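# Insert the steel peg fully into the block's hole

## Task

Seat the steel peg completely in the hole of the block. The block must never end up more than 1.5 cm from its starting spot at any moment, or the attempt scores 0. The peg must stay inserted by itself, not only because the robot holds it. At the end, release it and pull the gripper away.

## Robot and tools

Robot: two 6-joint arms with parallel-jaw grippers, named left_arm and right_arm. Their bases sit at (-0.046, +0.321, 0) m for left_arm and (-0.046, -0.374, 0) m for right_arm, both facing almost exactly along +x. The names are labels only. In the shared scene frame the origin is on the tabletop midway between the arms, +x runs out over the table, +z is up, and left_arm lies on the +y side. Image left and right have nothing to do with them.

Joint order, per arm, everywhere: waist (joint1), shoulder (joint2), elbow (joint3), wrist pitch (joint4), wrist yaw (joint5), wrist roll (joint6), then the gripper opening. Stated ranges in rad: waist -2.618 to 3.054, shoulder 0.000 to 3.142, elbow 0.000 to 3.142, wrist pitch -1.571 to 1.571, wrist yaw -1.571 to 1.571, wrist roll -2.094 to 2.094. True ends may differ by up to 0.036 rad.

The row: every motion command uses one flat list of 14 numbers covering both arms, even when only one arm should move. It holds left_arm's 6 joint values and its opening, then right_arm's 6 and its opening. Joint values are scaled offsets in [-1, 1], not absolute angles. 1.0 equals 1.202 rad for the waist, 1.258 for the shoulder, 1.238 for the elbow, 2.073 for wrist pitch, and 2.022 for wrist yaw and for wrist roll. The opening is absolute: +1 fully open, -1 closed. Optionally add 12 more numbers from 0 to 1. These are stiffness scales for the six joints of left_arm, then the six of right_arm. They stay in force until you change them.

execute_actions(actions): actions is a list of up to 15 actions. Each action is a table of up to 15 rows, and each row lasts one 1/30 s control step. A short table repeats its final row until 15 steps are used, so one action lasts 0.5 s. Joint offsets in every row count from the angles at the start of that action, not from the row before. For the first action, that start is the last reported state. An empty list just returns the state and images. If an action would drive a joint more than 0.036 rad beyond its range, that action is rejected for both arms. If the first action fails this check, or any action is malformed, nothing runs.

move(target, speed, blocking): target is one 14-number row as above. Its offsets count from the Joint positions of the most recent result that printed them. All joints travel in sync, so the hand follows a curve, not a straight line. speed, in rad/s from 0.01 to 2 (default 0.5), caps the joint with the longest travel. A move lasts between 0.5 and 10 s. The gripper numbers apply right away. There is no collision avoidance, and hitting faster or aiming deeper past contact presses harder. With blocking=false you get a result after 0.5 s. Until a result shows the move has ended, other moves and execute_actions are refused; use wait or stop. The extra move: line reports how it ended (done, off_target, moving, held, fault), limits=held or limits=none, and the joint of each arm farthest from its target.

wait(seconds): 0 to 10 s. The arms keep their last command, and a running move continues. stop: brakes a running move, which needs some travel; the fingers keep going. zoom_image(camera, region): region is [x0, y0, x1, y1] in pixels of cam_head_left or cam_head_right, each 504x504, at most 504 by 504. read_manual(section) only returns licence text. finished_scene(scene) ends scene 1 or 2 for good and reports success.

Results: each gripper's end_effector_position (m) and end_effector_quat_wxyz in the scene frame. That position is the point between the pads, about 1 cm behind the fingertips. The fingers point along gripper +z and close along its y axis. The reported position can be off, more at long reach. Joint positions and Joint velocities are given per arm in rad and rad/s, plus the pad gap in m (0.094 fully open). Joint targets shows what the joints are being driven toward. grip_measured gives the opening on the command scale. You also get joint torques, step readings (HELD marks steps that were held back) and camera images. "joint sent to its limit" means a joint reached its end. "joint command not followed" means a clearance check altered targets.

Motion limits: per step a joint's target can lead its measured angle by at most 0.202 (waist), 0.258 (shoulder), 0.238 (elbow), 0.573 (wrist pitch) or 0.522 (yaw, roll) rad. If targets would put the hand more than 70 mm from where it is, they are scaled back. Large moves therefore span several actions; command any leftover. Arms sag with zero offsets, so re-aim toward the wanted angles.

Grasping: to hold, command an opening about 0.03 below grip_measured; less gives a lighter grip. Pads press about 50 to 62 N.

Avoid: shifting the block (1.5 cm ends the try), dropping the peg, knocking anything off the table, arms colliding or pressing each other, hard slams or shoves. Holding loads heats motors: MOTOR HOT appears at 75 °C, and OVER-TEMPERATURE FAULT stops come at 90 °C and 100 °C. The cameras' calibration is approximate. Loose objects may get nudged now and then.

Each tool is called after "Emit:" as name(argument=value, ...) on one line, values as JSON.

## Session

Emit:
execute_actions(actions=[])

Scene clock: 0.00 s.
left_arm: end_effector_position=(+0.2828, +0.1443, +0.2677) grip_measured=+1.000 end_effector_quat_wxyz=(+0.515, +0.004, +0.820, +0.252) | right_arm: end_effector_position=(+0.6215, -0.5230, +0.1488) grip_measured=+1.000 end_effector_quat_wxyz=(+0.692, -0.416, +0.580, -0.103)
Joint names: [waist, shoulder, elbow, wrist pitch, wrist yaw, wrist roll]
Joint positions: left_arm=[-0.969  1.593  1.394 -0.947 -1.184 -0.656  0.094] | right_arm=[-0.435  2.649  2.049  0.567 -0.902 -0.795  0.094]
Joint velocities: left_arm=[-0.002 -0.002 -0.002  0.007 -0.007 -0.037  0.   ] | right_arm=[ 0.017  0.007  0.017 -0.022  0.051  0.051  0.   ]
Joint torques (N m, as the arm reports them, + toward a larger angle): no reading
Joint targets: left_arm=[-0.969 1.584 1.404 -0.949 -1.199 -0.659] | right_arm=[-0.435 2.630 2.061 0.568 -0.903 -0.789]
Joint stiffness scale: left_arm=[1. 1. 1. 1. 1. 1.] | right_arm=[1. 1. 1. 1. 1. 1.]

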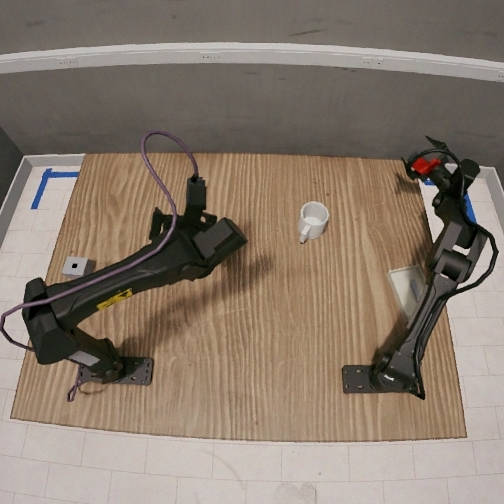

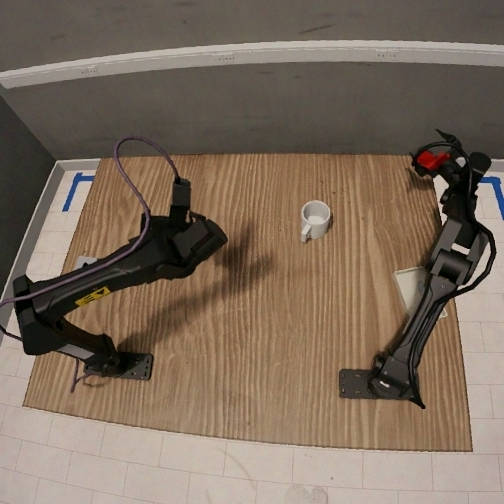

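Emit:
zoom_image(camera="cam_head_left", region=[340, 230, 500, 390])

Emit:
zoom_image(camera="cam_head_left", region=[30, 220, 130, 320])

Region (340, 230, 500, 390) of cam_head_left's 504x504 image, scaled by 3.150, with more detail than that image has.

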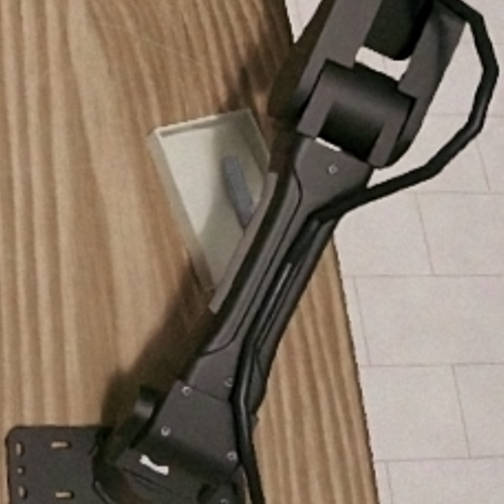

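Region (30, 220, 130, 320) of cam_head_left's 504x504 image, scaled by 5.040, with more detail than that image has.

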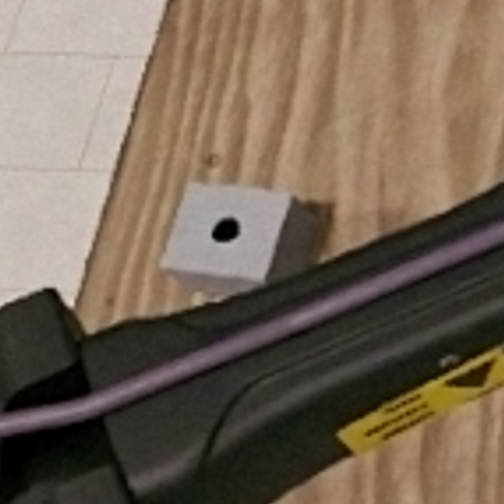

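Emit:
move(target=[0.64,-0.233,-0.237,-0.205,0.586,0.324,1, 0.445,-1,-0.686,-0.939,0.446,0.393,1], speed=1.2)

Scene clock: 70.10 s.
left_arm: end_effector_position=(+0.1599, +0.2833, +0.1352) grip_measured=+1.000 end_effector_quat_wxyz=(+0.004, +0.092, +0.996, +0.003) | right_arm: end_effector_position=(+0.1833, -0.3487, +0.1416) grip_measured=+1.000 end_effector_quat_wxyz=(+0.001, -0.056, +0.998, +0.003)
Joint names: [waist, shoulder, elbow, wrist pitch, wrist yaw, wrist roll]
Joint positions: left_arm=[-0.207  1.324  1.12  -1.358 -0.007 -0.007  0.094] | right_arm=[ 0.093  1.412  1.214 -1.37  -0.006 -0.012  0.094]
Joint velocities: left_arm=[ 0.002 -0.002 -0.012 -0.022 -0.007 -0.051  0.   ] | right_arm=[-0.017 -0.007 -0.012  0.037  0.007  0.007  0.   ]
Joint torques (N m, as the arm reports them, + toward a larger angle): left_arm=[ 0.66 -5.65  4.5   0.51  0.08  0.08] | right_arm=[ 0.5  -5.79  3.94  0.24  0.09  0.1 ]
Joint targets: left_arm=[-0.200 1.300 1.101 -1.372 0.001 -0.001] | right_arm=[0.100 1.391 1.200 -1.379 -0.000 -0.000]
Joint stiffness scale: left_arm=[1. 1. 1. 1. 1. 1.] | right_arm=[1. 1. 1. 1. 1. 1.]
move: off_target (left_arm, right_arm); limits=none; left_arm: farthest joint: the shoulder, 0.025 radians from its target (0.293 radians at the start); right_arm: farthest joint: the shoulder, 0.021 radians from its target (1.258 radians at the start)

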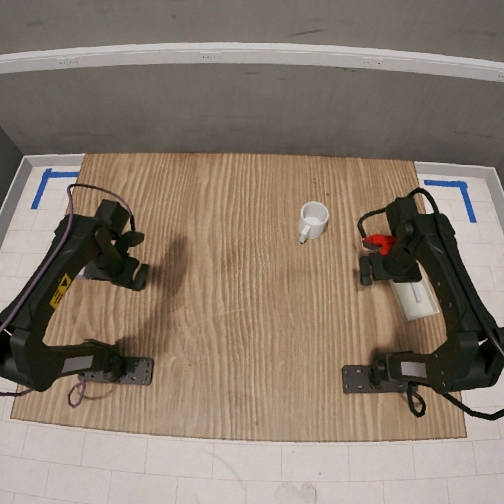

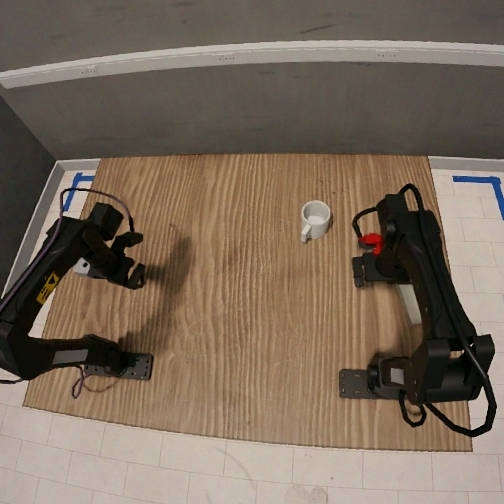

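Emit:
move(target=[-0.8,-0.02,-0.015,0,0,0,1, 0.9,-0.017,-0.011,0,0,0,1], speed=1.2)

Scene clock: 77.23 s.
left_arm: end_effector_position=(+0.0419, +0.1308, +0.1352) grip_measured=+1.000 end_effector_quat_wxyz=(+0.005, +0.540, +0.842, +0.000) | right_arm: end_effector_position=(+0.0402, -0.1600, +0.1416) grip_measured=+1.000 end_effector_quat_wxyz=(-0.000, -0.560, +0.828, +0.003)
Joint names: [waist, shoulder, elbow, wrist pitch, wrist yaw, wrist roll]
Joint positions: left_arm=[-1.163  1.324  1.12  -1.358 -0.006 -0.007  0.094] | right_arm=[ 1.171  1.412  1.214 -1.37  -0.006 -0.011  0.094]
Joint velocities: left_arm=[-0.012  0.002  0.002 -0.007 -0.066  0.007  0.   ] | right_arm=[-0.007 -0.002 -0.002  0.022  0.007 -0.037  0.   ]
Joint torques (N m, as the arm reports them, + toward a larger angle): left_arm=[-0.51 -5.68  4.58  0.64  0.02  0.02] | right_arm=[ 0.29 -5.73  4.15  0.34  0.01 -0.02]
Joint targets: left_arm=[-1.168 1.299 1.101 -1.358 -0.007 -0.008] | right_arm=[1.175 1.391 1.201 -1.370 -0.006 -0.012]
Joint stiffness scale: left_arm=[1. 1. 1. 1. 1. 1.] | right_arm=[1. 1. 1. 1. 1. 1.]
move: off_target (left_arm, right_arm); limits=none; left_arm: farthest joint: the shoulder, 0.026 radians from its target (0.026 radians at the start); right_arm: farthest joint: the shoulder, 0.022 radians from its target (0.022 radians at the start)

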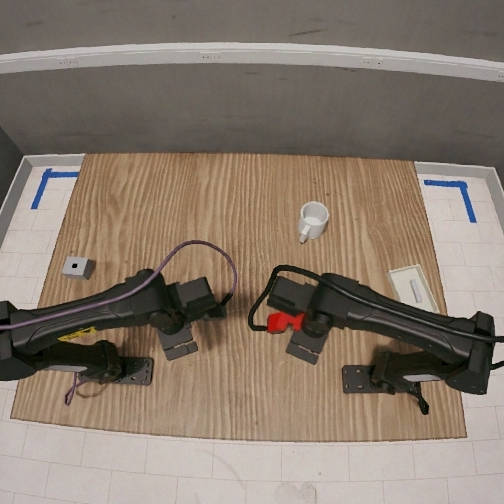

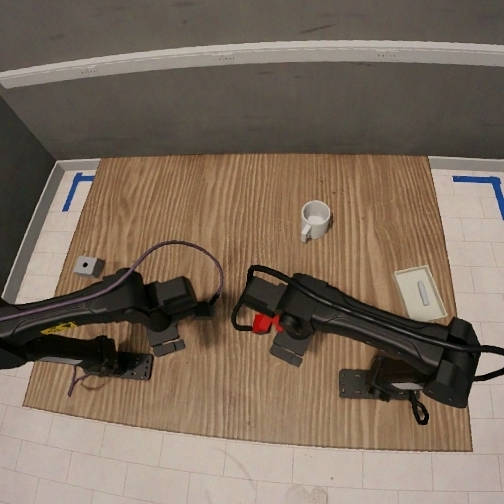

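Emit:
zoom_image(camera="cam_head_left", region=[370, 250, 450, 330])

Emit:
zoom_image(camera="cam_head_right", region=[380, 250, 460, 330])

Emit:
zoom_image(camera="cam_head_left", region=[40, 230, 120, 310])

Emit:
zoom_image(camera="cam_head_right", region=[50, 230, 130, 310])

Region (370, 250, 450, 330) of cam_head_left's 504x504 image, scaled by 6.300, with more detail than that image has.

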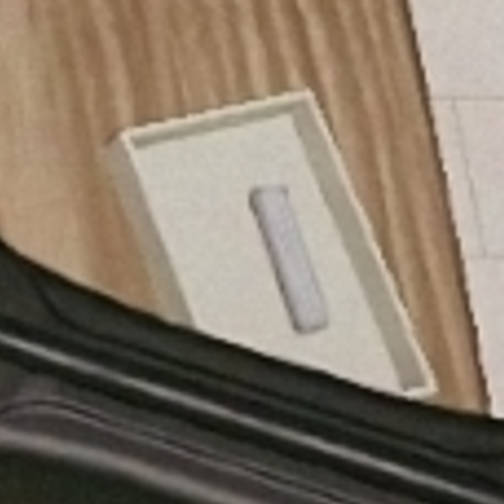

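Region (380, 250, 460, 330) of cam_head_right's 504x504 image, scaled by 6.300, with more detail than that image has.

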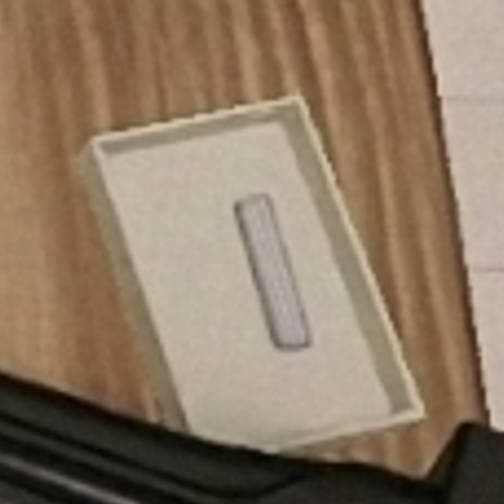

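Region (40, 230, 120, 310) of cam_head_left's 504x504 image, scaled by 6.300, with more detail than that image has.

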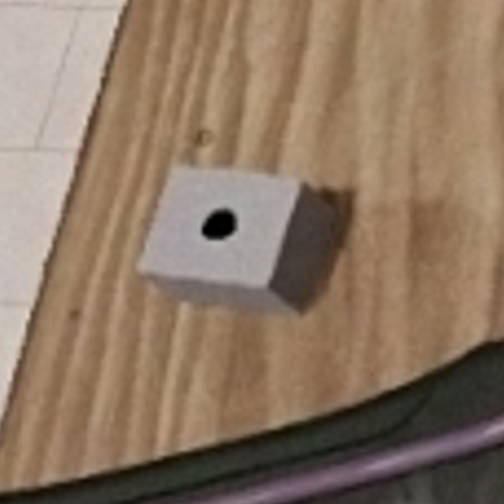

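Region (50, 230, 130, 310) of cam_head_right's 504x504 image, scaled by 6.300, with more detail than that image has.

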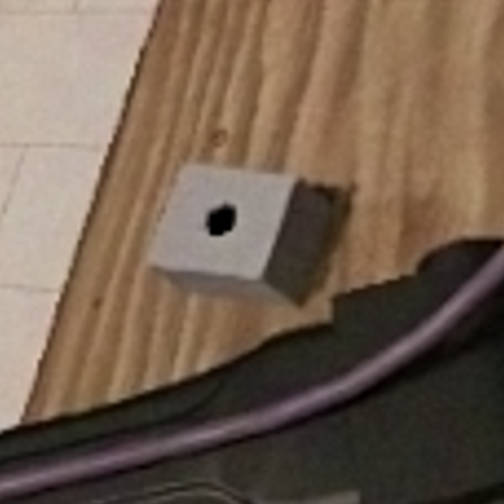

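Emit:
zoom_image(camera="cam_head_left", region=[230, 250, 370, 390])

Region (230, 250, 370, 390) of cam_head_left's 504x504 image, scaled by 3.600, with more detail than that image has.

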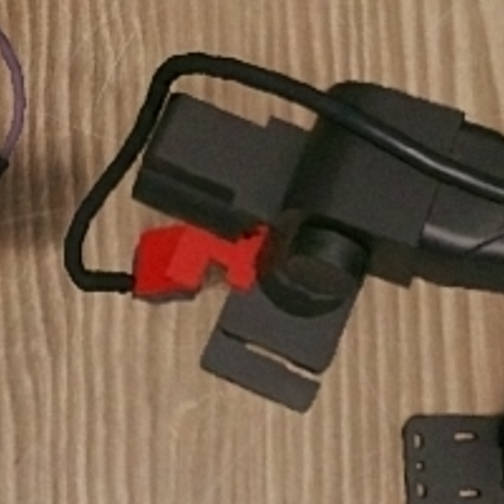

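Emit:
move(target=[0,-0.02,-0.015,0,0,0,1, -1,0.155,0.021,0.08,0,-0.331,-0.15], speed=1.5)

Emit:
move(target=[0,-0.02,-0.015,0,0,0,1, -0.388,-0.018,-0.011,-0.004,0,0,-0.15], speed=1.5)

Scene clock: 199.03 s.
left_arm: end_effector_position=(+0.0419, +0.1308, +0.1352) grip_measured=+1.000 end_effector_quat_wxyz=(+0.005, +0.540, +0.842, +0.000) | right_arm: end_effector_position=(+0.2233, -0.3792, +0.0974) grip_measured=-0.147 end_effector_quat_wxyz=(-0.015, -0.318, +0.948, +0.005)
Joint names: [waist, shoulder, elbow, wrist pitch, wrist yaw, wrist roll]
Joint positions: left_arm=[-1.163  1.324  1.12  -1.358 -0.006 -0.007  0.094] | right_arm=[-0.03   1.601  1.214 -1.216  0.001 -0.669  0.04 ]
Joint velocities: left_arm=[ 0.007 -0.012 -0.002 -0.037 -0.007 -0.125  0.   ] | right_arm=[-0.002 -0.012 -0.017 -0.051 -0.081  0.022 -0.001]
Joint torques (N m, as the arm reports them, + toward a larger angle): left_arm=[ 0.02 -5.7   4.56  0.65  0.01  0.02] | right_arm=[-0.15 -5.23  6.49  0.34 -0.05 -0.18]
Joint targets: left_arm=[-1.163 1.299 1.101 -1.358 -0.006 -0.007] | right_arm=[-0.032 1.607 1.240 -1.204 -0.006 -0.680]
Joint stiffness scale: left_arm=[1. 1. 1. 1. 1. 1.] | right_arm=[1. 1. 1. 1. 1. 1.]
move: off_target (left_arm, right_arm); limits=none; left_arm: farthest joint: the shoulder, 0.026 radians from its target (0.026 radians at the start); right_arm: farthest joint: the elbow, 0.026 radians from its target (0.026 radians at the start)

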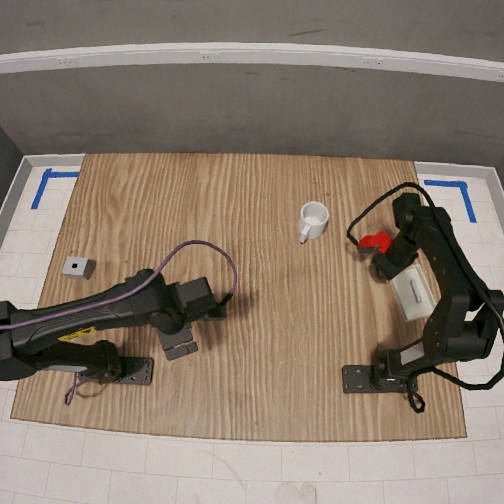

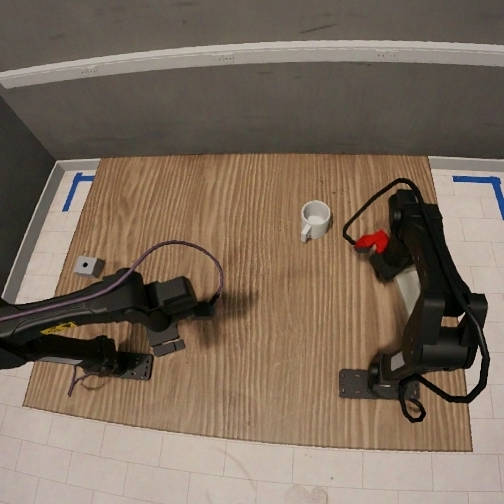

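Scene clock: 199.93 s.
left_arm: end_effector_position=(+0.0419, +0.1308, +0.1352) grip_measured=+1.000 end_effector_quat_wxyz=(+0.005, +0.540, +0.842, +0.000) | right_arm: end_effector_position=(+0.1918, -0.5006, +0.0974) grip_measured=-0.147 end_effector_quat_wxyz=(-0.015, -0.091, +0.996, +0.005)
Joint names: [waist, shoulder, elbow, wrist pitch, wrist yaw, wrist roll]
Joint positions: left_arm=[-1.163  1.324  1.12  -1.358 -0.006 -0.007  0.094] | right_arm=[-0.495  1.601  1.214 -1.216  0.009 -0.669  0.04 ]
Joint velocities: left_arm=[-0.007 -0.002 -0.007 -0.081 -0.022 -0.037  0.   ] | right_arm=[ 0.007 -0.002  0.007 -0.037  0.007  0.022  0.   ]
Joint torques (N m, as the arm reports them, + toward a larger angle): left_arm=[-0.01 -5.7   4.55  0.63  0.01  0.02] | right_arm=[-0.22 -7.44  4.04  0.17 -0.09  0.02]
Joint targets: left_arm=[-1.163 1.299 1.101 -1.358 -0.006 -0.007] | right_arm=[-0.496 1.578 1.201 -1.224 0.001 -0.669]
Joint stiffness scale: left_arm=[1. 1. 1. 1. 1. 1.] | right_arm=[1. 1. 1. 1. 1. 1.]
move: off_target (left_arm, right_arm); limits=none; left_arm: farthest joint: the shoulder, 0.026 radians from its target (0.026 radians at the start); right_arm: farthest joint: the shoulder, 0.023 radians from its target (0.023 radians at the start)

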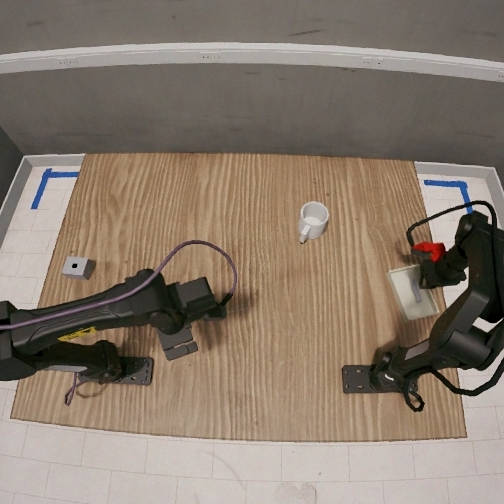

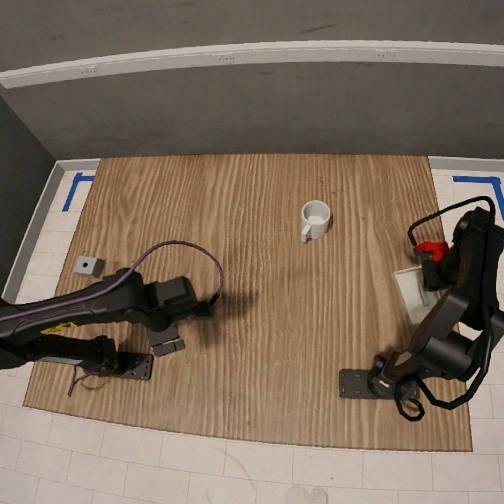

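Emit:
move(target=[0,-0.02,-0.015,0,0,0,1, 0,0.072,-0.126,0.132,0,0,-0.15], speed=0.6)

Emit:
zoom_image(camera="cam_head_left", region=[370, 220, 490, 340])

Emit:
zoom_image(camera="cam_head_right", region=[370, 220, 490, 340])

Scene clock: 215.67 s.
left_arm: end_effector_position=(+0.0419, +0.1308, +0.1352) grip_measured=+1.000 end_effector_quat_wxyz=(+0.005, +0.540, +0.842, +0.000) | right_arm: end_effector_position=(+0.2053, -0.5078, +0.0388) grip_measured=-0.147 end_effector_quat_wxyz=(-0.004, -0.091, +0.996, -0.003)
Joint names: [waist, shoulder, elbow, wrist pitch, wrist yaw, wrist roll]
Joint positions: left_arm=[-1.163  1.324  1.12  -1.358 -0.006 -0.007  0.094] | right_arm=[-0.495  1.691  1.071 -0.954  0.009 -0.669  0.04 ]
Joint velocities: left_arm=[ 0.002  0.012 -0.007 -0.051  0.007  0.066  0.   ] | right_arm=[ 0.002  0.007 -0.012  0.007  0.007 -0.051 -0.   ]
Joint torques (N m, as the arm reports them, + toward a larger angle): left_arm=[-0.01 -5.71  4.55  0.63  0.02  0.02] | right_arm=[-0.11 -6.3   3.86  0.38  0.    0.05]
Joint targets: left_arm=[-1.163 1.299 1.101 -1.358 -0.006 -0.007] | right_arm=[-0.495 1.692 1.059 -0.942 0.009 -0.669]
Joint stiffness scale: left_arm=[1. 1. 1. 1. 1. 1.] | right_arm=[1. 1. 1. 1. 1. 1.]
move: off_target (left_arm); limits=none; left_arm: farthest joint: the shoulder, 0.026 radians from its target (0.026 radians at the start); right_arm: farthest joint: the elbow, 0.013 radians from its target (0.156 radians at the start)

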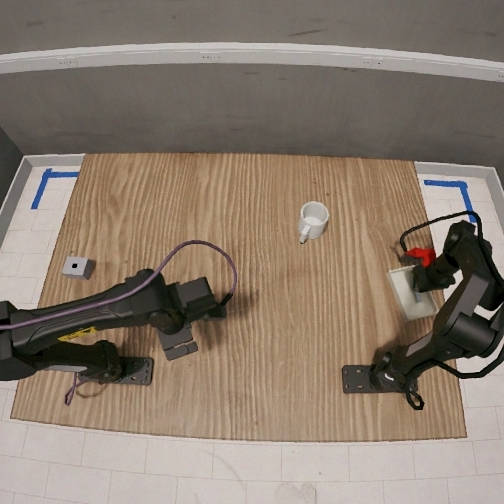

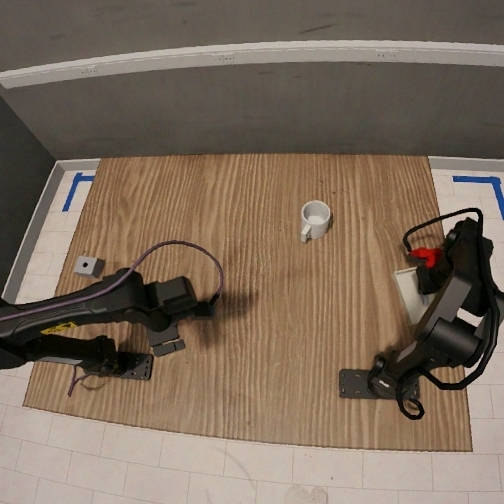

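Region (370, 220, 490, 340) of cam_head_left's 504x504 image, scaled by 4.200, with more detail than that image has.

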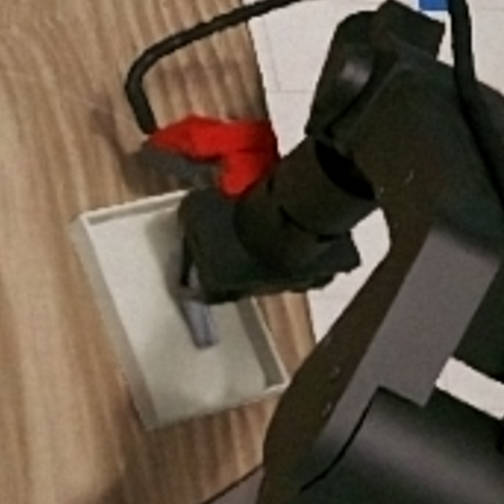

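Region (370, 220, 490, 340) of cam_head_right's 504x504 image, scaled by 4.200, with more detail than that image has.

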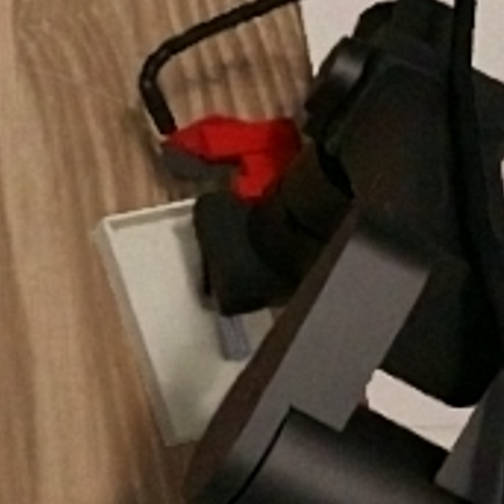

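Emit:
move(target=[0,-0.02,-0.015,0,0,0,1, 0,0.028,-0.056,0.05,0,0,-0.15], speed=0.3)

Emit:
move(target=[0,-0.02,-0.015,0,0,0,1, 0,0,0,0,0,0,-0.8], speed=0.3)

Scene clock: 232.43 s.
left_arm: end_effector_position=(+0.0419, +0.1308, +0.1352) grip_measured=+1.000 end_effector_quat_wxyz=(+0.005, +0.540, +0.842, +0.000) | right_arm: end_effector_position=(+0.2054, -0.5078, +0.0175) grip_measured=-0.147 end_effector_quat_wxyz=(-0.002, -0.091, +0.996, -0.004)
Joint names: [waist, shoulder, elbow, wrist pitch, wrist yaw, wrist roll]
Joint positions: left_arm=[-1.163  1.324  1.12  -1.358 -0.006 -0.007  0.094] | right_arm=[-0.495  1.722  1.015 -0.862  0.009 -0.669  0.04 ]
Joint velocities: left_arm=[-0.012 -0.002 -0.002 -0.022 -0.051 -0.037  0.   ] | right_arm=[-0.002 -0.007 -0.002 -0.066  0.037  0.051  0.001]
Joint torques (N m, as the arm reports them, + toward a larger angle): left_arm=[ 0.02 -5.72  4.57  0.65  0.01  0.02] | right_arm=[ 0.05 -6.22  3.68  0.42  0.   -0.02]
Joint targets: left_arm=[-1.163 1.299 1.101 -1.358 -0.006 -0.007] | right_arm=[-0.495 1.726 1.001 -0.850 0.009 -0.669]
Joint stiffness scale: left_arm=[1. 1. 1. 1. 1. 1.] | right_arm=[1. 1. 1. 1. 1. 1.]
move: off_target (left_arm); limits=none; left_arm: farthest joint: the shoulder, 0.026 radians from its target (0.026 radians at the start); right_arm: farthest joint: the elbow, 0.013 radians from its target (0.069 radians at the start)

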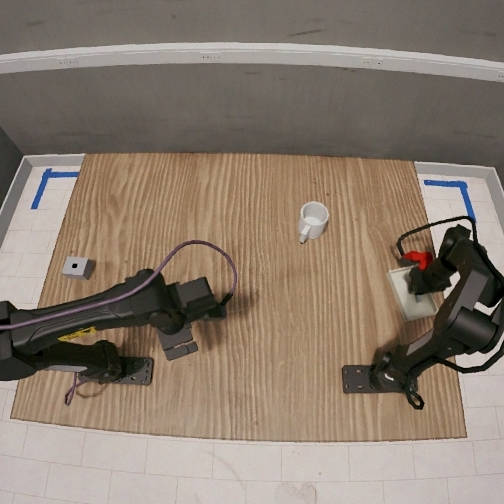

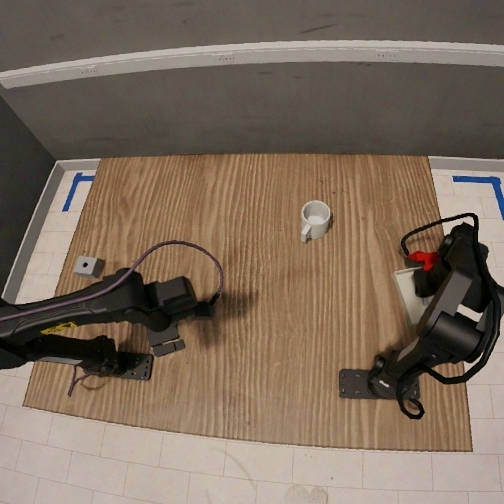

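Scene clock: 233.13 s.
left_arm: end_effector_position=(+0.0419, +0.1308, +0.1352) grip_measured=+1.000 end_effector_quat_wxyz=(+0.005, +0.540, +0.842, +0.000) | right_arm: end_effector_position=(+0.2054, -0.5078, +0.0175) grip_measured=-0.699 end_effector_quat_wxyz=(-0.002, -0.091, +0.996, -0.004)
Joint names: [waist, shoulder, elbow, wrist pitch, wrist yaw, wrist roll]
Joint positions: left_arm=[-1.163  1.324  1.12  -1.358 -0.006 -0.007  0.094] | right_arm=[-0.495  1.722  1.015 -0.862  0.009 -0.669  0.014]
Joint velocities: left_arm=[-0.017  0.012 -0.012 -0.037  0.022  0.007  0.   ] | right_arm=[-0.017  0.002  0.007  0.037 -0.037  0.007 -0.001]
Joint torques (N m, as the arm reports them, + toward a larger angle): left_arm=[ 0.02 -5.68  4.55  0.64  0.02  0.01] | right_arm=[-0.24 -6.57  4.37  0.35 -0.04  0.02]
Joint targets: left_arm=[-1.163 1.299 1.101 -1.358 -0.006 -0.007] | right_arm=[-0.495 1.722 1.015 -0.862 0.008 -0.669]
Joint stiffness scale: left_arm=[1. 1. 1. 1. 1. 1.] | right_arm=[1. 1. 1. 1. 1. 1.]
move: off_target (left_arm); limits=none; left_arm: farthest joint: the shoulder, 0.026 radians from its target (0.026 radians at the start); right_arm: farthest joint: the waist, 0.000 radians from its target (0.000 radians at the start)

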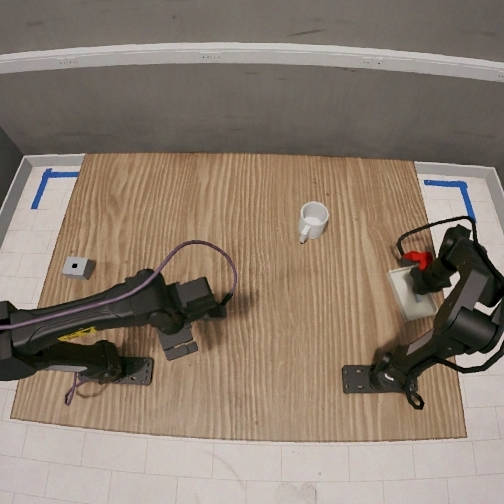

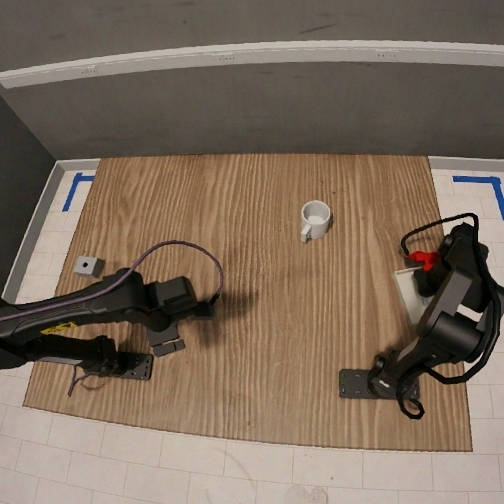

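Emit:
move(target=[0.045,0.168,-0.27,0.64,0,0,1, 0,-0.097,0.214,-0.163,0,0,-0.8], speed=1.0)

Scene clock: 275.33 s.
left_arm: end_effector_position=(+0.1415, -0.0433, +0.0903) grip_measured=+1.000 end_effector_quat_wxyz=(+0.331, +0.478, +0.788, -0.201) | right_arm: end_effector_position=(+0.2039, -0.5070, +0.0962) grip_measured=-0.699 end_effector_quat_wxyz=(-0.005, -0.091, +0.996, -0.002)
Joint names: [waist, shoulder, elbow, wrist pitch, wrist yaw, wrist roll]
Joint positions: left_arm=[-1.116  1.53   0.803 -0.048 -0.006 -0.007  0.094] | right_arm=[-0.495  1.63   1.24  -1.188  0.009 -0.669  0.014]
Joint velocities: left_arm=[ 0.012 -0.002 -0.017 -0.022 -0.081 -0.022  0.   ] | right_arm=[ 0.007  0.007  0.002 -0.007  0.022  0.007 -0.   ]
Joint torques (N m, as the arm reports them, + toward a larger angle): left_arm=[ 0.67 -5.77  5.23  2.03  0.01  0.03] | right_arm=[ 0.09 -8.66  7.34  0.19  0.04  0.02]
Joint targets: left_arm=[-1.109 1.536 0.786 -0.032 -0.006 -0.007] | right_arm=[-0.495 1.600 1.280 -1.200 0.009 -0.669]
Joint stiffness scale: left_arm=[1. 1. 1. 1. 1. 1.] | right_arm=[1. 1. 1. 1. 1. 1.]
move: off_target (right_arm); limits=none; left_arm: farthest joint: the elbow, 0.017 radians from its target (0.334 radians at the start); right_arm: farthest joint: the elbow, 0.040 radians from its target (0.265 radians at the start)

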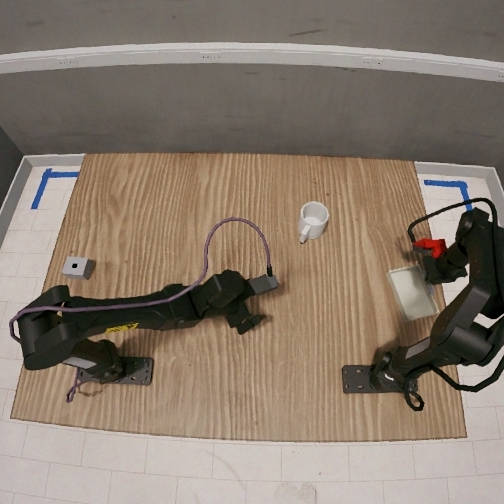

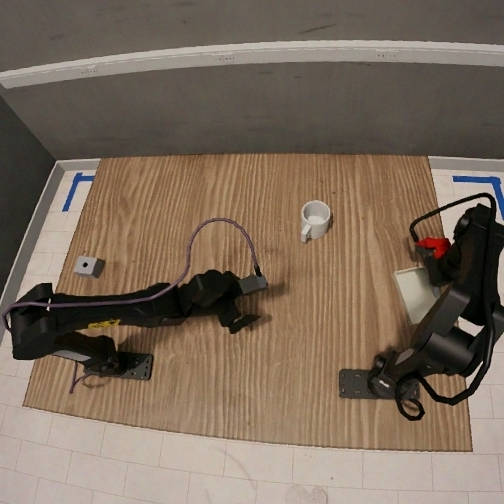

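Emit:
move(target=[0.057,0.175,-0.293,0.654,0,0,1, 0.661,0.238,0.531,-0.155,0,1,-0.8], speed=1.2)

Scene clock: 289.00 s.
left_arm: end_effector_position=(+0.1795, -0.0583, +0.1648) grip_measured=+1.000 end_effector_quat_wxyz=(+0.618, +0.344, +0.612, -0.354) | right_arm: end_effector_position=(+0.2983, -0.2644, +0.1599) grip_measured=-0.699 end_effector_quat_wxyz=(+0.003, +0.494, +0.869, -0.000)
Joint names: [waist, shoulder, elbow, wrist pitch, wrist yaw, wrist roll]
Joint positions: left_arm=[-1.054  1.741  0.462  1.292 -0.006 -0.007  0.094] | right_arm=[ 0.3    1.928  1.856 -1.496  0.004  1.341  0.014]
Joint velocities: left_arm=[-0.022 -0.007 -0.002  0.037 -0.081  0.051  0.   ] | right_arm=[-0.017 -0.017 -0.012  0.081 -0.022 -0.11  -0.001]
Joint torques (N m, as the arm reports them, + toward a larger angle): left_arm=[ 0.67 -5.69  3.04  2.35  0.01  0.02] | right_arm=[ 0.24 -8.58  7.32  0.25  0.02  0.11]
Joint targets: left_arm=[-1.047 1.750 0.440 1.308 -0.006 -0.007] | right_arm=[0.300 1.929 1.898 -1.509 0.009 1.353]
Joint stiffness scale: left_arm=[1. 1. 1. 1. 1. 1.] | right_arm=[1. 1. 1. 1. 1. 1.]
move: off_target (left_arm, right_arm); limits=none; left_arm: farthest joint: the elbow, 0.022 radians from its target (0.363 radians at the start); right_arm: farthest joint: the elbow, 0.041 radians from its target (0.657 radians at the start)

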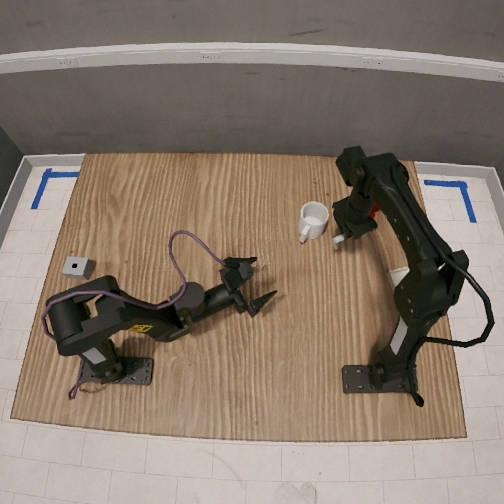

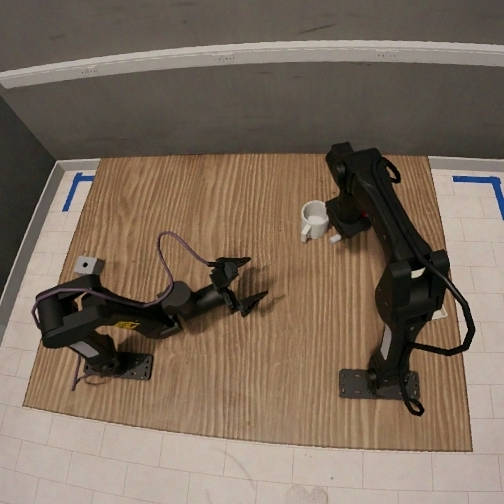

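Emit:
move(target=[0.006,0.007,-0.018,0.008,0,0,1, 0.361,0,0.033,-0.006,0,0.222,-0.8], speed=0.8)

Emit:
zoom_image(camera="cam_head_left", region=[200, 180, 360, 340])

Emit:
zoom_image(camera="cam_head_right", region=[200, 180, 360, 340])

Scene clock: 300.77 s.
left_arm: end_effector_position=(+0.1795, -0.0583, +0.1650) grip_measured=+1.000 end_effector_quat_wxyz=(+0.618, +0.344, +0.612, -0.354) | right_arm: end_effector_position=(+0.2176, -0.1269, +0.1599) grip_measured=-0.699 end_effector_quat_wxyz=(-0.002, +0.493, +0.870, +0.002)
Joint names: [waist, shoulder, elbow, wrist pitch, wrist yaw, wrist roll]
Joint positions: left_arm=[-1.054  1.741  0.462  1.293 -0.006 -0.007  0.094] | right_arm=[ 0.74   1.928  1.856 -1.496 -0.006  1.779  0.014]
Joint velocities: left_arm=[-0.017  0.002 -0.007  0.007 -0.066  0.022  0.   ] | right_arm=[-0.017  0.002 -0.002 -0.022  0.022 -0.007  0.   ]
Joint torques (N m, as the arm reports them, + toward a larger angle): left_arm=[ 0.68 -5.75  2.99  2.36  0.01  0.01] | right_arm=[-0.43 -8.82  7.21  0.22  0.11  0.14]
Joint targets: left_arm=[-1.047 1.749 0.440 1.309 -0.006 -0.007] | right_arm=[0.734 1.928 1.897 -1.508 0.004 1.791]
Joint stiffness scale: left_arm=[1. 1. 1. 1. 1. 1.] | right_arm=[1. 1. 1. 1. 1. 1.]
move: off_target (left_arm, right_arm); limits=none; left_arm: farthest joint: the elbow, 0.022 radians from its target (0.022 radians at the start); right_arm: farthest joint: the elbow, 0.041 radians from its target (0.041 radians at the start)

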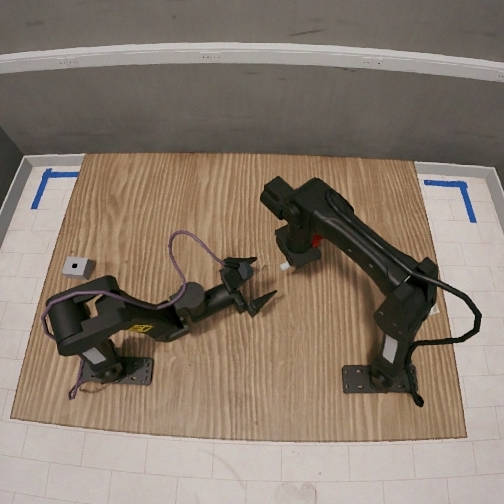

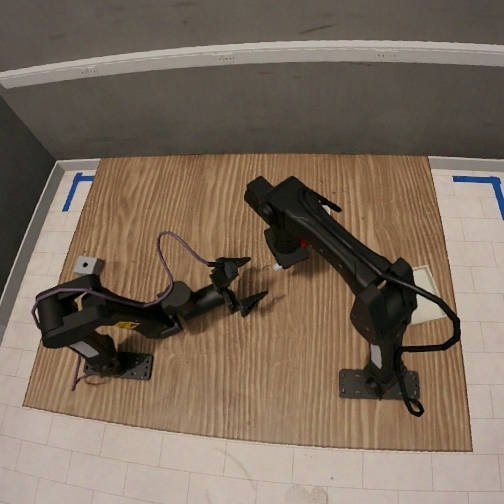

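Region (200, 180, 360, 340) of cam_head_left's 504x504 image, scaled by 3.150, with more detail than that image has.

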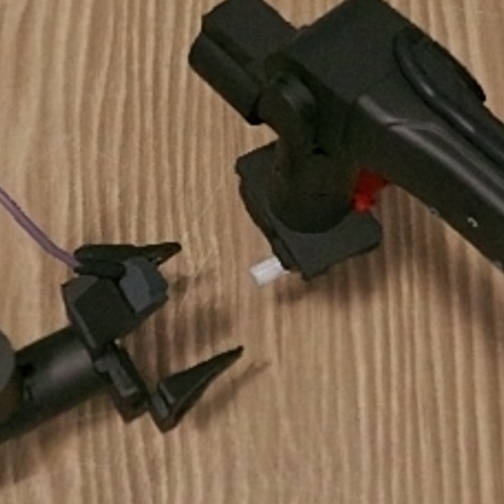

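Region (200, 180, 360, 340) of cam_head_right's 504x504 image, scaled by 3.150, with more detail than that image has.

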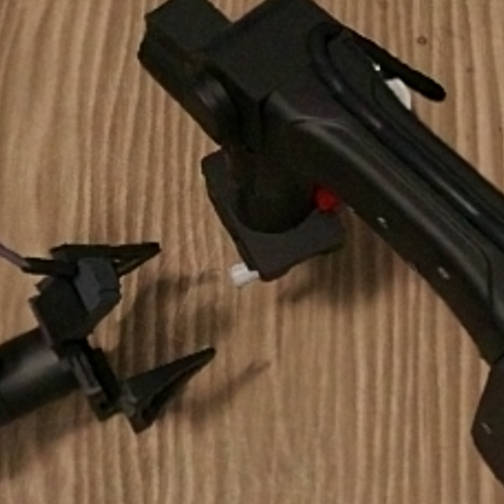

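Emit:
move(target=[0.006,0.135,0.184,-0.034,0,0,1, 0,0,0.033,-0.006,0,0,-0.8], speed=0.4)

Emit:
zoom_image(camera="cam_head_left", region=[220, 200, 340, 320])

Emit:
zoom_image(camera="cam_head_right", region=[220, 200, 340, 320])

Scene clock: 321.57 s.
left_arm: end_effector_position=(+0.2040, -0.0999, +0.1524) grip_measured=+1.000 end_effector_quat_wxyz=(+0.610, +0.349, +0.619, -0.349) | right_arm: end_effector_position=(+0.2176, -0.1269, +0.1599) grip_measured=-0.699 end_effector_quat_wxyz=(-0.002, +0.493, +0.870, +0.002)
Joint names: [waist, shoulder, elbow, wrist pitch, wrist yaw, wrist roll]
Joint positions: left_arm=[-1.054  1.903  0.656  1.236 -0.006 -0.007  0.094] | right_arm=[ 0.74   1.928  1.856 -1.496 -0.006  1.779  0.014]
Joint velocities: left_arm=[-0.012 -0.002 -0.002  0.022  0.022 -0.037  0.   ] | right_arm=[-0.007 -0.012 -0.012 -0.037 -0.037  0.007  0.   ]
Joint torques (N m, as the arm reports them, + toward a larger angle): left_arm=[ 0.7  -7.41  7.72  2.11  0.02  0.02] | right_arm=[-0.12 -8.99  7.5   0.2  -0.01  0.04]
Joint targets: left_arm=[-1.047 1.910 0.690 1.222 -0.006 -0.007] | right_arm=[0.740 1.928 1.897 -1.508 -0.006 1.779]
Joint stiffness scale: left_arm=[1. 1. 1. 1. 1. 1.] | right_arm=[1. 1. 1. 1. 1. 1.]
move: off_target (left_arm, right_arm); limits=none; left_arm: farthest joint: the elbow, 0.034 radians from its target (0.228 radians at the start); right_arm: farthest joint: the elbow, 0.041 radians from its target (0.041 radians at the start)

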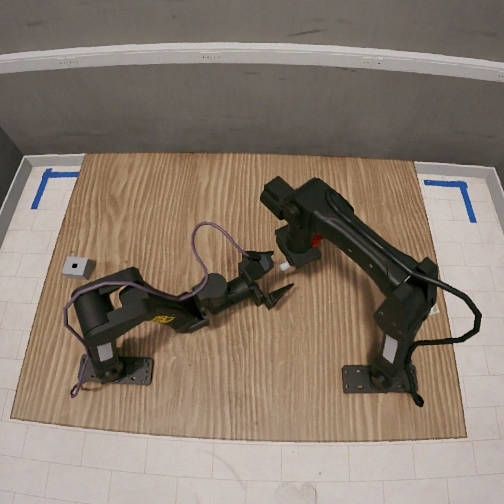

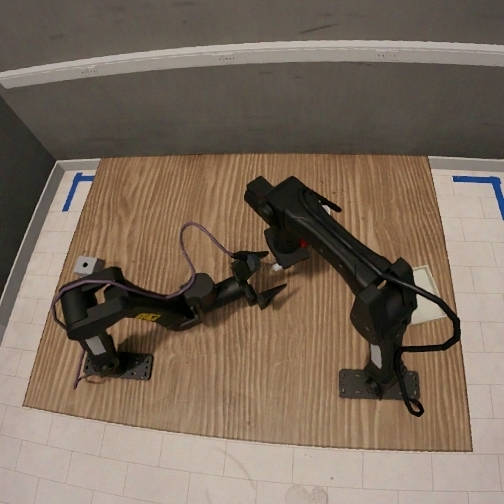

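Region (220, 200, 340, 320) of cam_head_left's 504x504 image, scaled by 4.200, with more detail than that image has.

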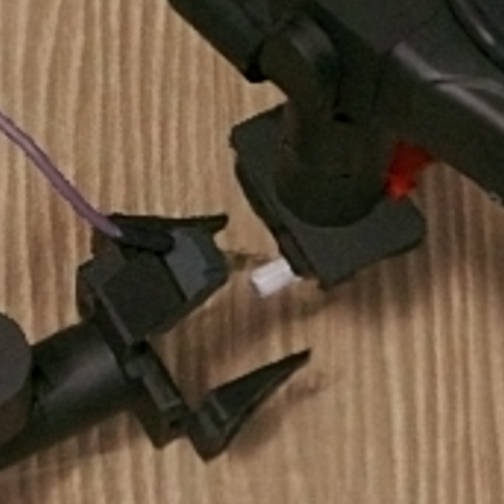

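Region (220, 200, 340, 320) of cam_head_right's 504x504 image, scaled by 4.200, with more detail than that image has.

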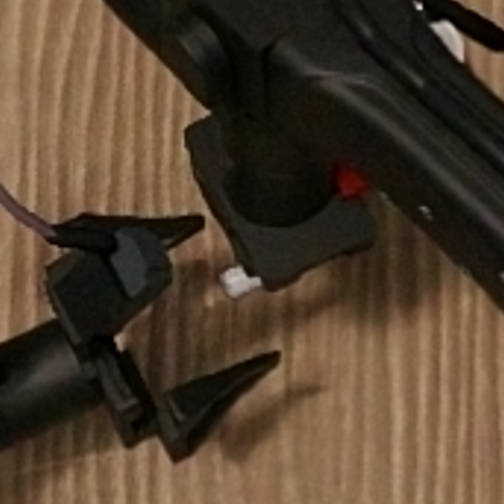

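Emit:
move(target=[0.006,0.041,0.092,-0.018,0,0,1, 0,0,0.033,-0.006,0,0,-0.8], speed=0.3)

Emit:
zoom_image(camera="cam_head_left", region=[220, 200, 340, 320])

Scene clock: 332.10 s.
left_arm: end_effector_position=(+0.2133, -0.1158, +0.1574) grip_measured=+1.000 end_effector_quat_wxyz=(+0.615, +0.346, +0.615, -0.352) | right_arm: end_effector_position=(+0.2176, -0.1269, +0.1599) grip_measured=-0.699 end_effector_quat_wxyz=(-0.002, +0.493, +0.870, +0.002)
Joint names: [waist, shoulder, elbow, wrist pitch, wrist yaw, wrist roll]
Joint positions: left_arm=[-1.054  1.945  0.736  1.213 -0.006 -0.007  0.094] | right_arm=[ 0.74   1.928  1.856 -1.496 -0.006  1.779  0.014]
Joint velocities: left_arm=[ 0.012  0.017 -0.012  0.007 -0.007  0.037  0.   ] | right_arm=[-0.002 -0.002  0.012 -0.037 -0.022 -0.037 -0.   ]
Joint torques (N m, as the arm reports them, + toward a larger angle): left_arm=[ 0.69 -7.82  7.9   2.08  0.02  0.02] | right_arm=[ 0.05 -8.89  7.36  0.2   0.03  0.01]
Joint targets: left_arm=[-1.047 1.954 0.770 1.199 -0.006 -0.007] | right_arm=[0.740 1.928 1.897 -1.508 -0.006 1.779]
Joint stiffness scale: left_arm=[1. 1. 1. 1. 1. 1.] | right_arm=[1. 1. 1. 1. 1. 1.]
move: off_target (left_arm, right_arm); limits=none; left_arm: farthest joint: the elbow, 0.034 radians from its target (0.114 radians at the start); right_arm: farthest joint: the elbow, 0.041 radians from its target (0.041 radians at the start)

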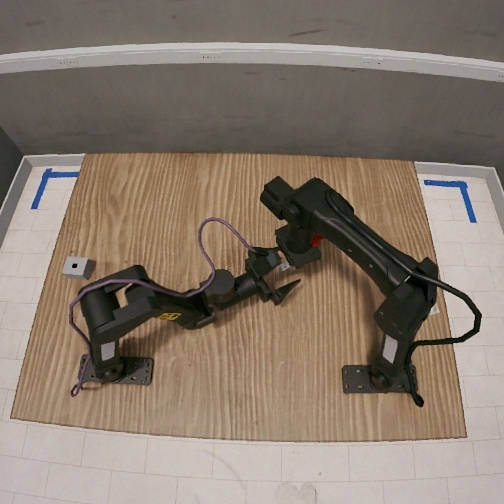

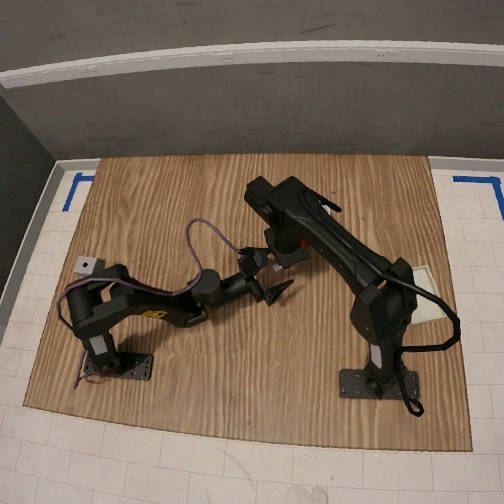

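Region (220, 200, 340, 320) of cam_head_left's 504x504 image, scaled by 4.200, with more detail than that image has.

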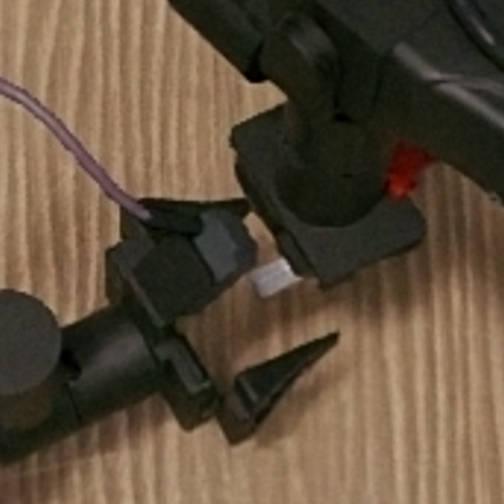

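Emit:
move(target=[0.006,0.007,0.027,-0.007,0,0,-0.8, 0,0,0.033,-0.006,0,0,-0.8], speed=0.3)

Emit:
zoom_image(camera="cam_head_left", region=[220, 200, 340, 320])

Scene clock: 339.87 s.
left_arm: end_effector_position=(+0.2129, -0.1161, +0.1573) grip_measured=-0.694 end_effector_quat_wxyz=(+0.614, +0.347, +0.615, -0.353) | right_arm: end_effector_position=(+0.2181, -0.1264, +0.1599) grip_measured=-0.699 end_effector_quat_wxyz=(-0.002, +0.494, +0.870, +0.004)
Joint names: [waist, shoulder, elbow, wrist pitch, wrist yaw, wrist roll]
Joint positions: left_arm=[-1.054  1.945  0.736  1.213 -0.003 -0.007  0.014] | right_arm=[ 0.74   1.928  1.856 -1.493 -0.006  1.78   0.014]
Joint velocities: left_arm=[-0.002  0.002  0.007 -0.022 -0.022  0.095 -0.001] | right_arm=[-0.002 -0.007 -0.012 -0.037  0.022  0.022  0.   ]
Joint torques (N m, as the arm reports them, + toward a larger angle): left_arm=[ 0.71 -7.86  7.82  2.08 -0.03  0.02] | right_arm=[ 0.2  -9.07  7.23  0.2   0.02 -0.02]
Joint targets: left_arm=[-1.047 1.954 0.769 1.199 -0.006 -0.007] | right_arm=[0.740 1.928 1.897 -1.508 -0.006 1.779]
Joint stiffness scale: left_arm=[1. 1. 1. 1. 1. 1.] | right_arm=[1. 1. 1. 1. 1. 1.]
move: off_target (left_arm, right_arm); limits=none; left_arm: farthest joint: the elbow, 0.033 radians from its target (0.033 radians at the start); right_arm: farthest joint: the elbow, 0.041 radians from its target (0.041 radians at the start)

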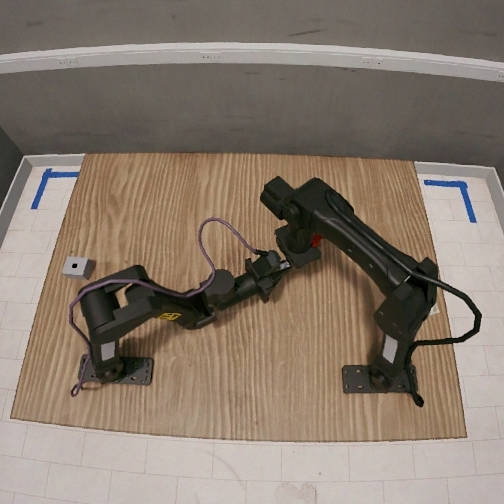

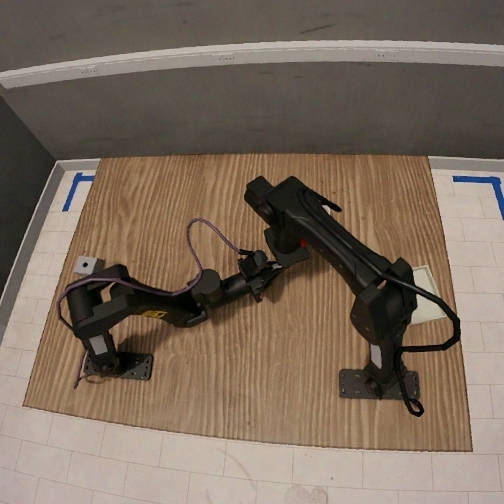

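Region (220, 200, 340, 320) of cam_head_left's 504x504 image, scaled by 4.200, with more detail than that image has.

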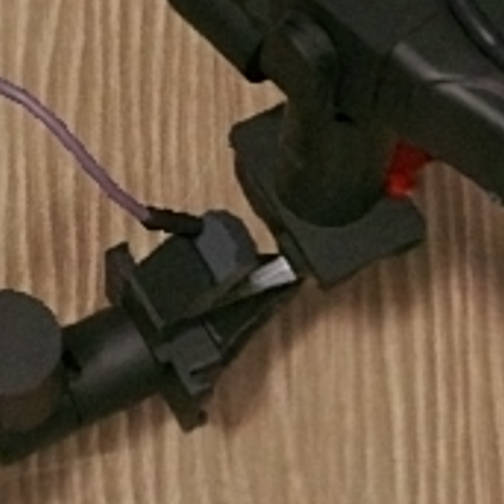

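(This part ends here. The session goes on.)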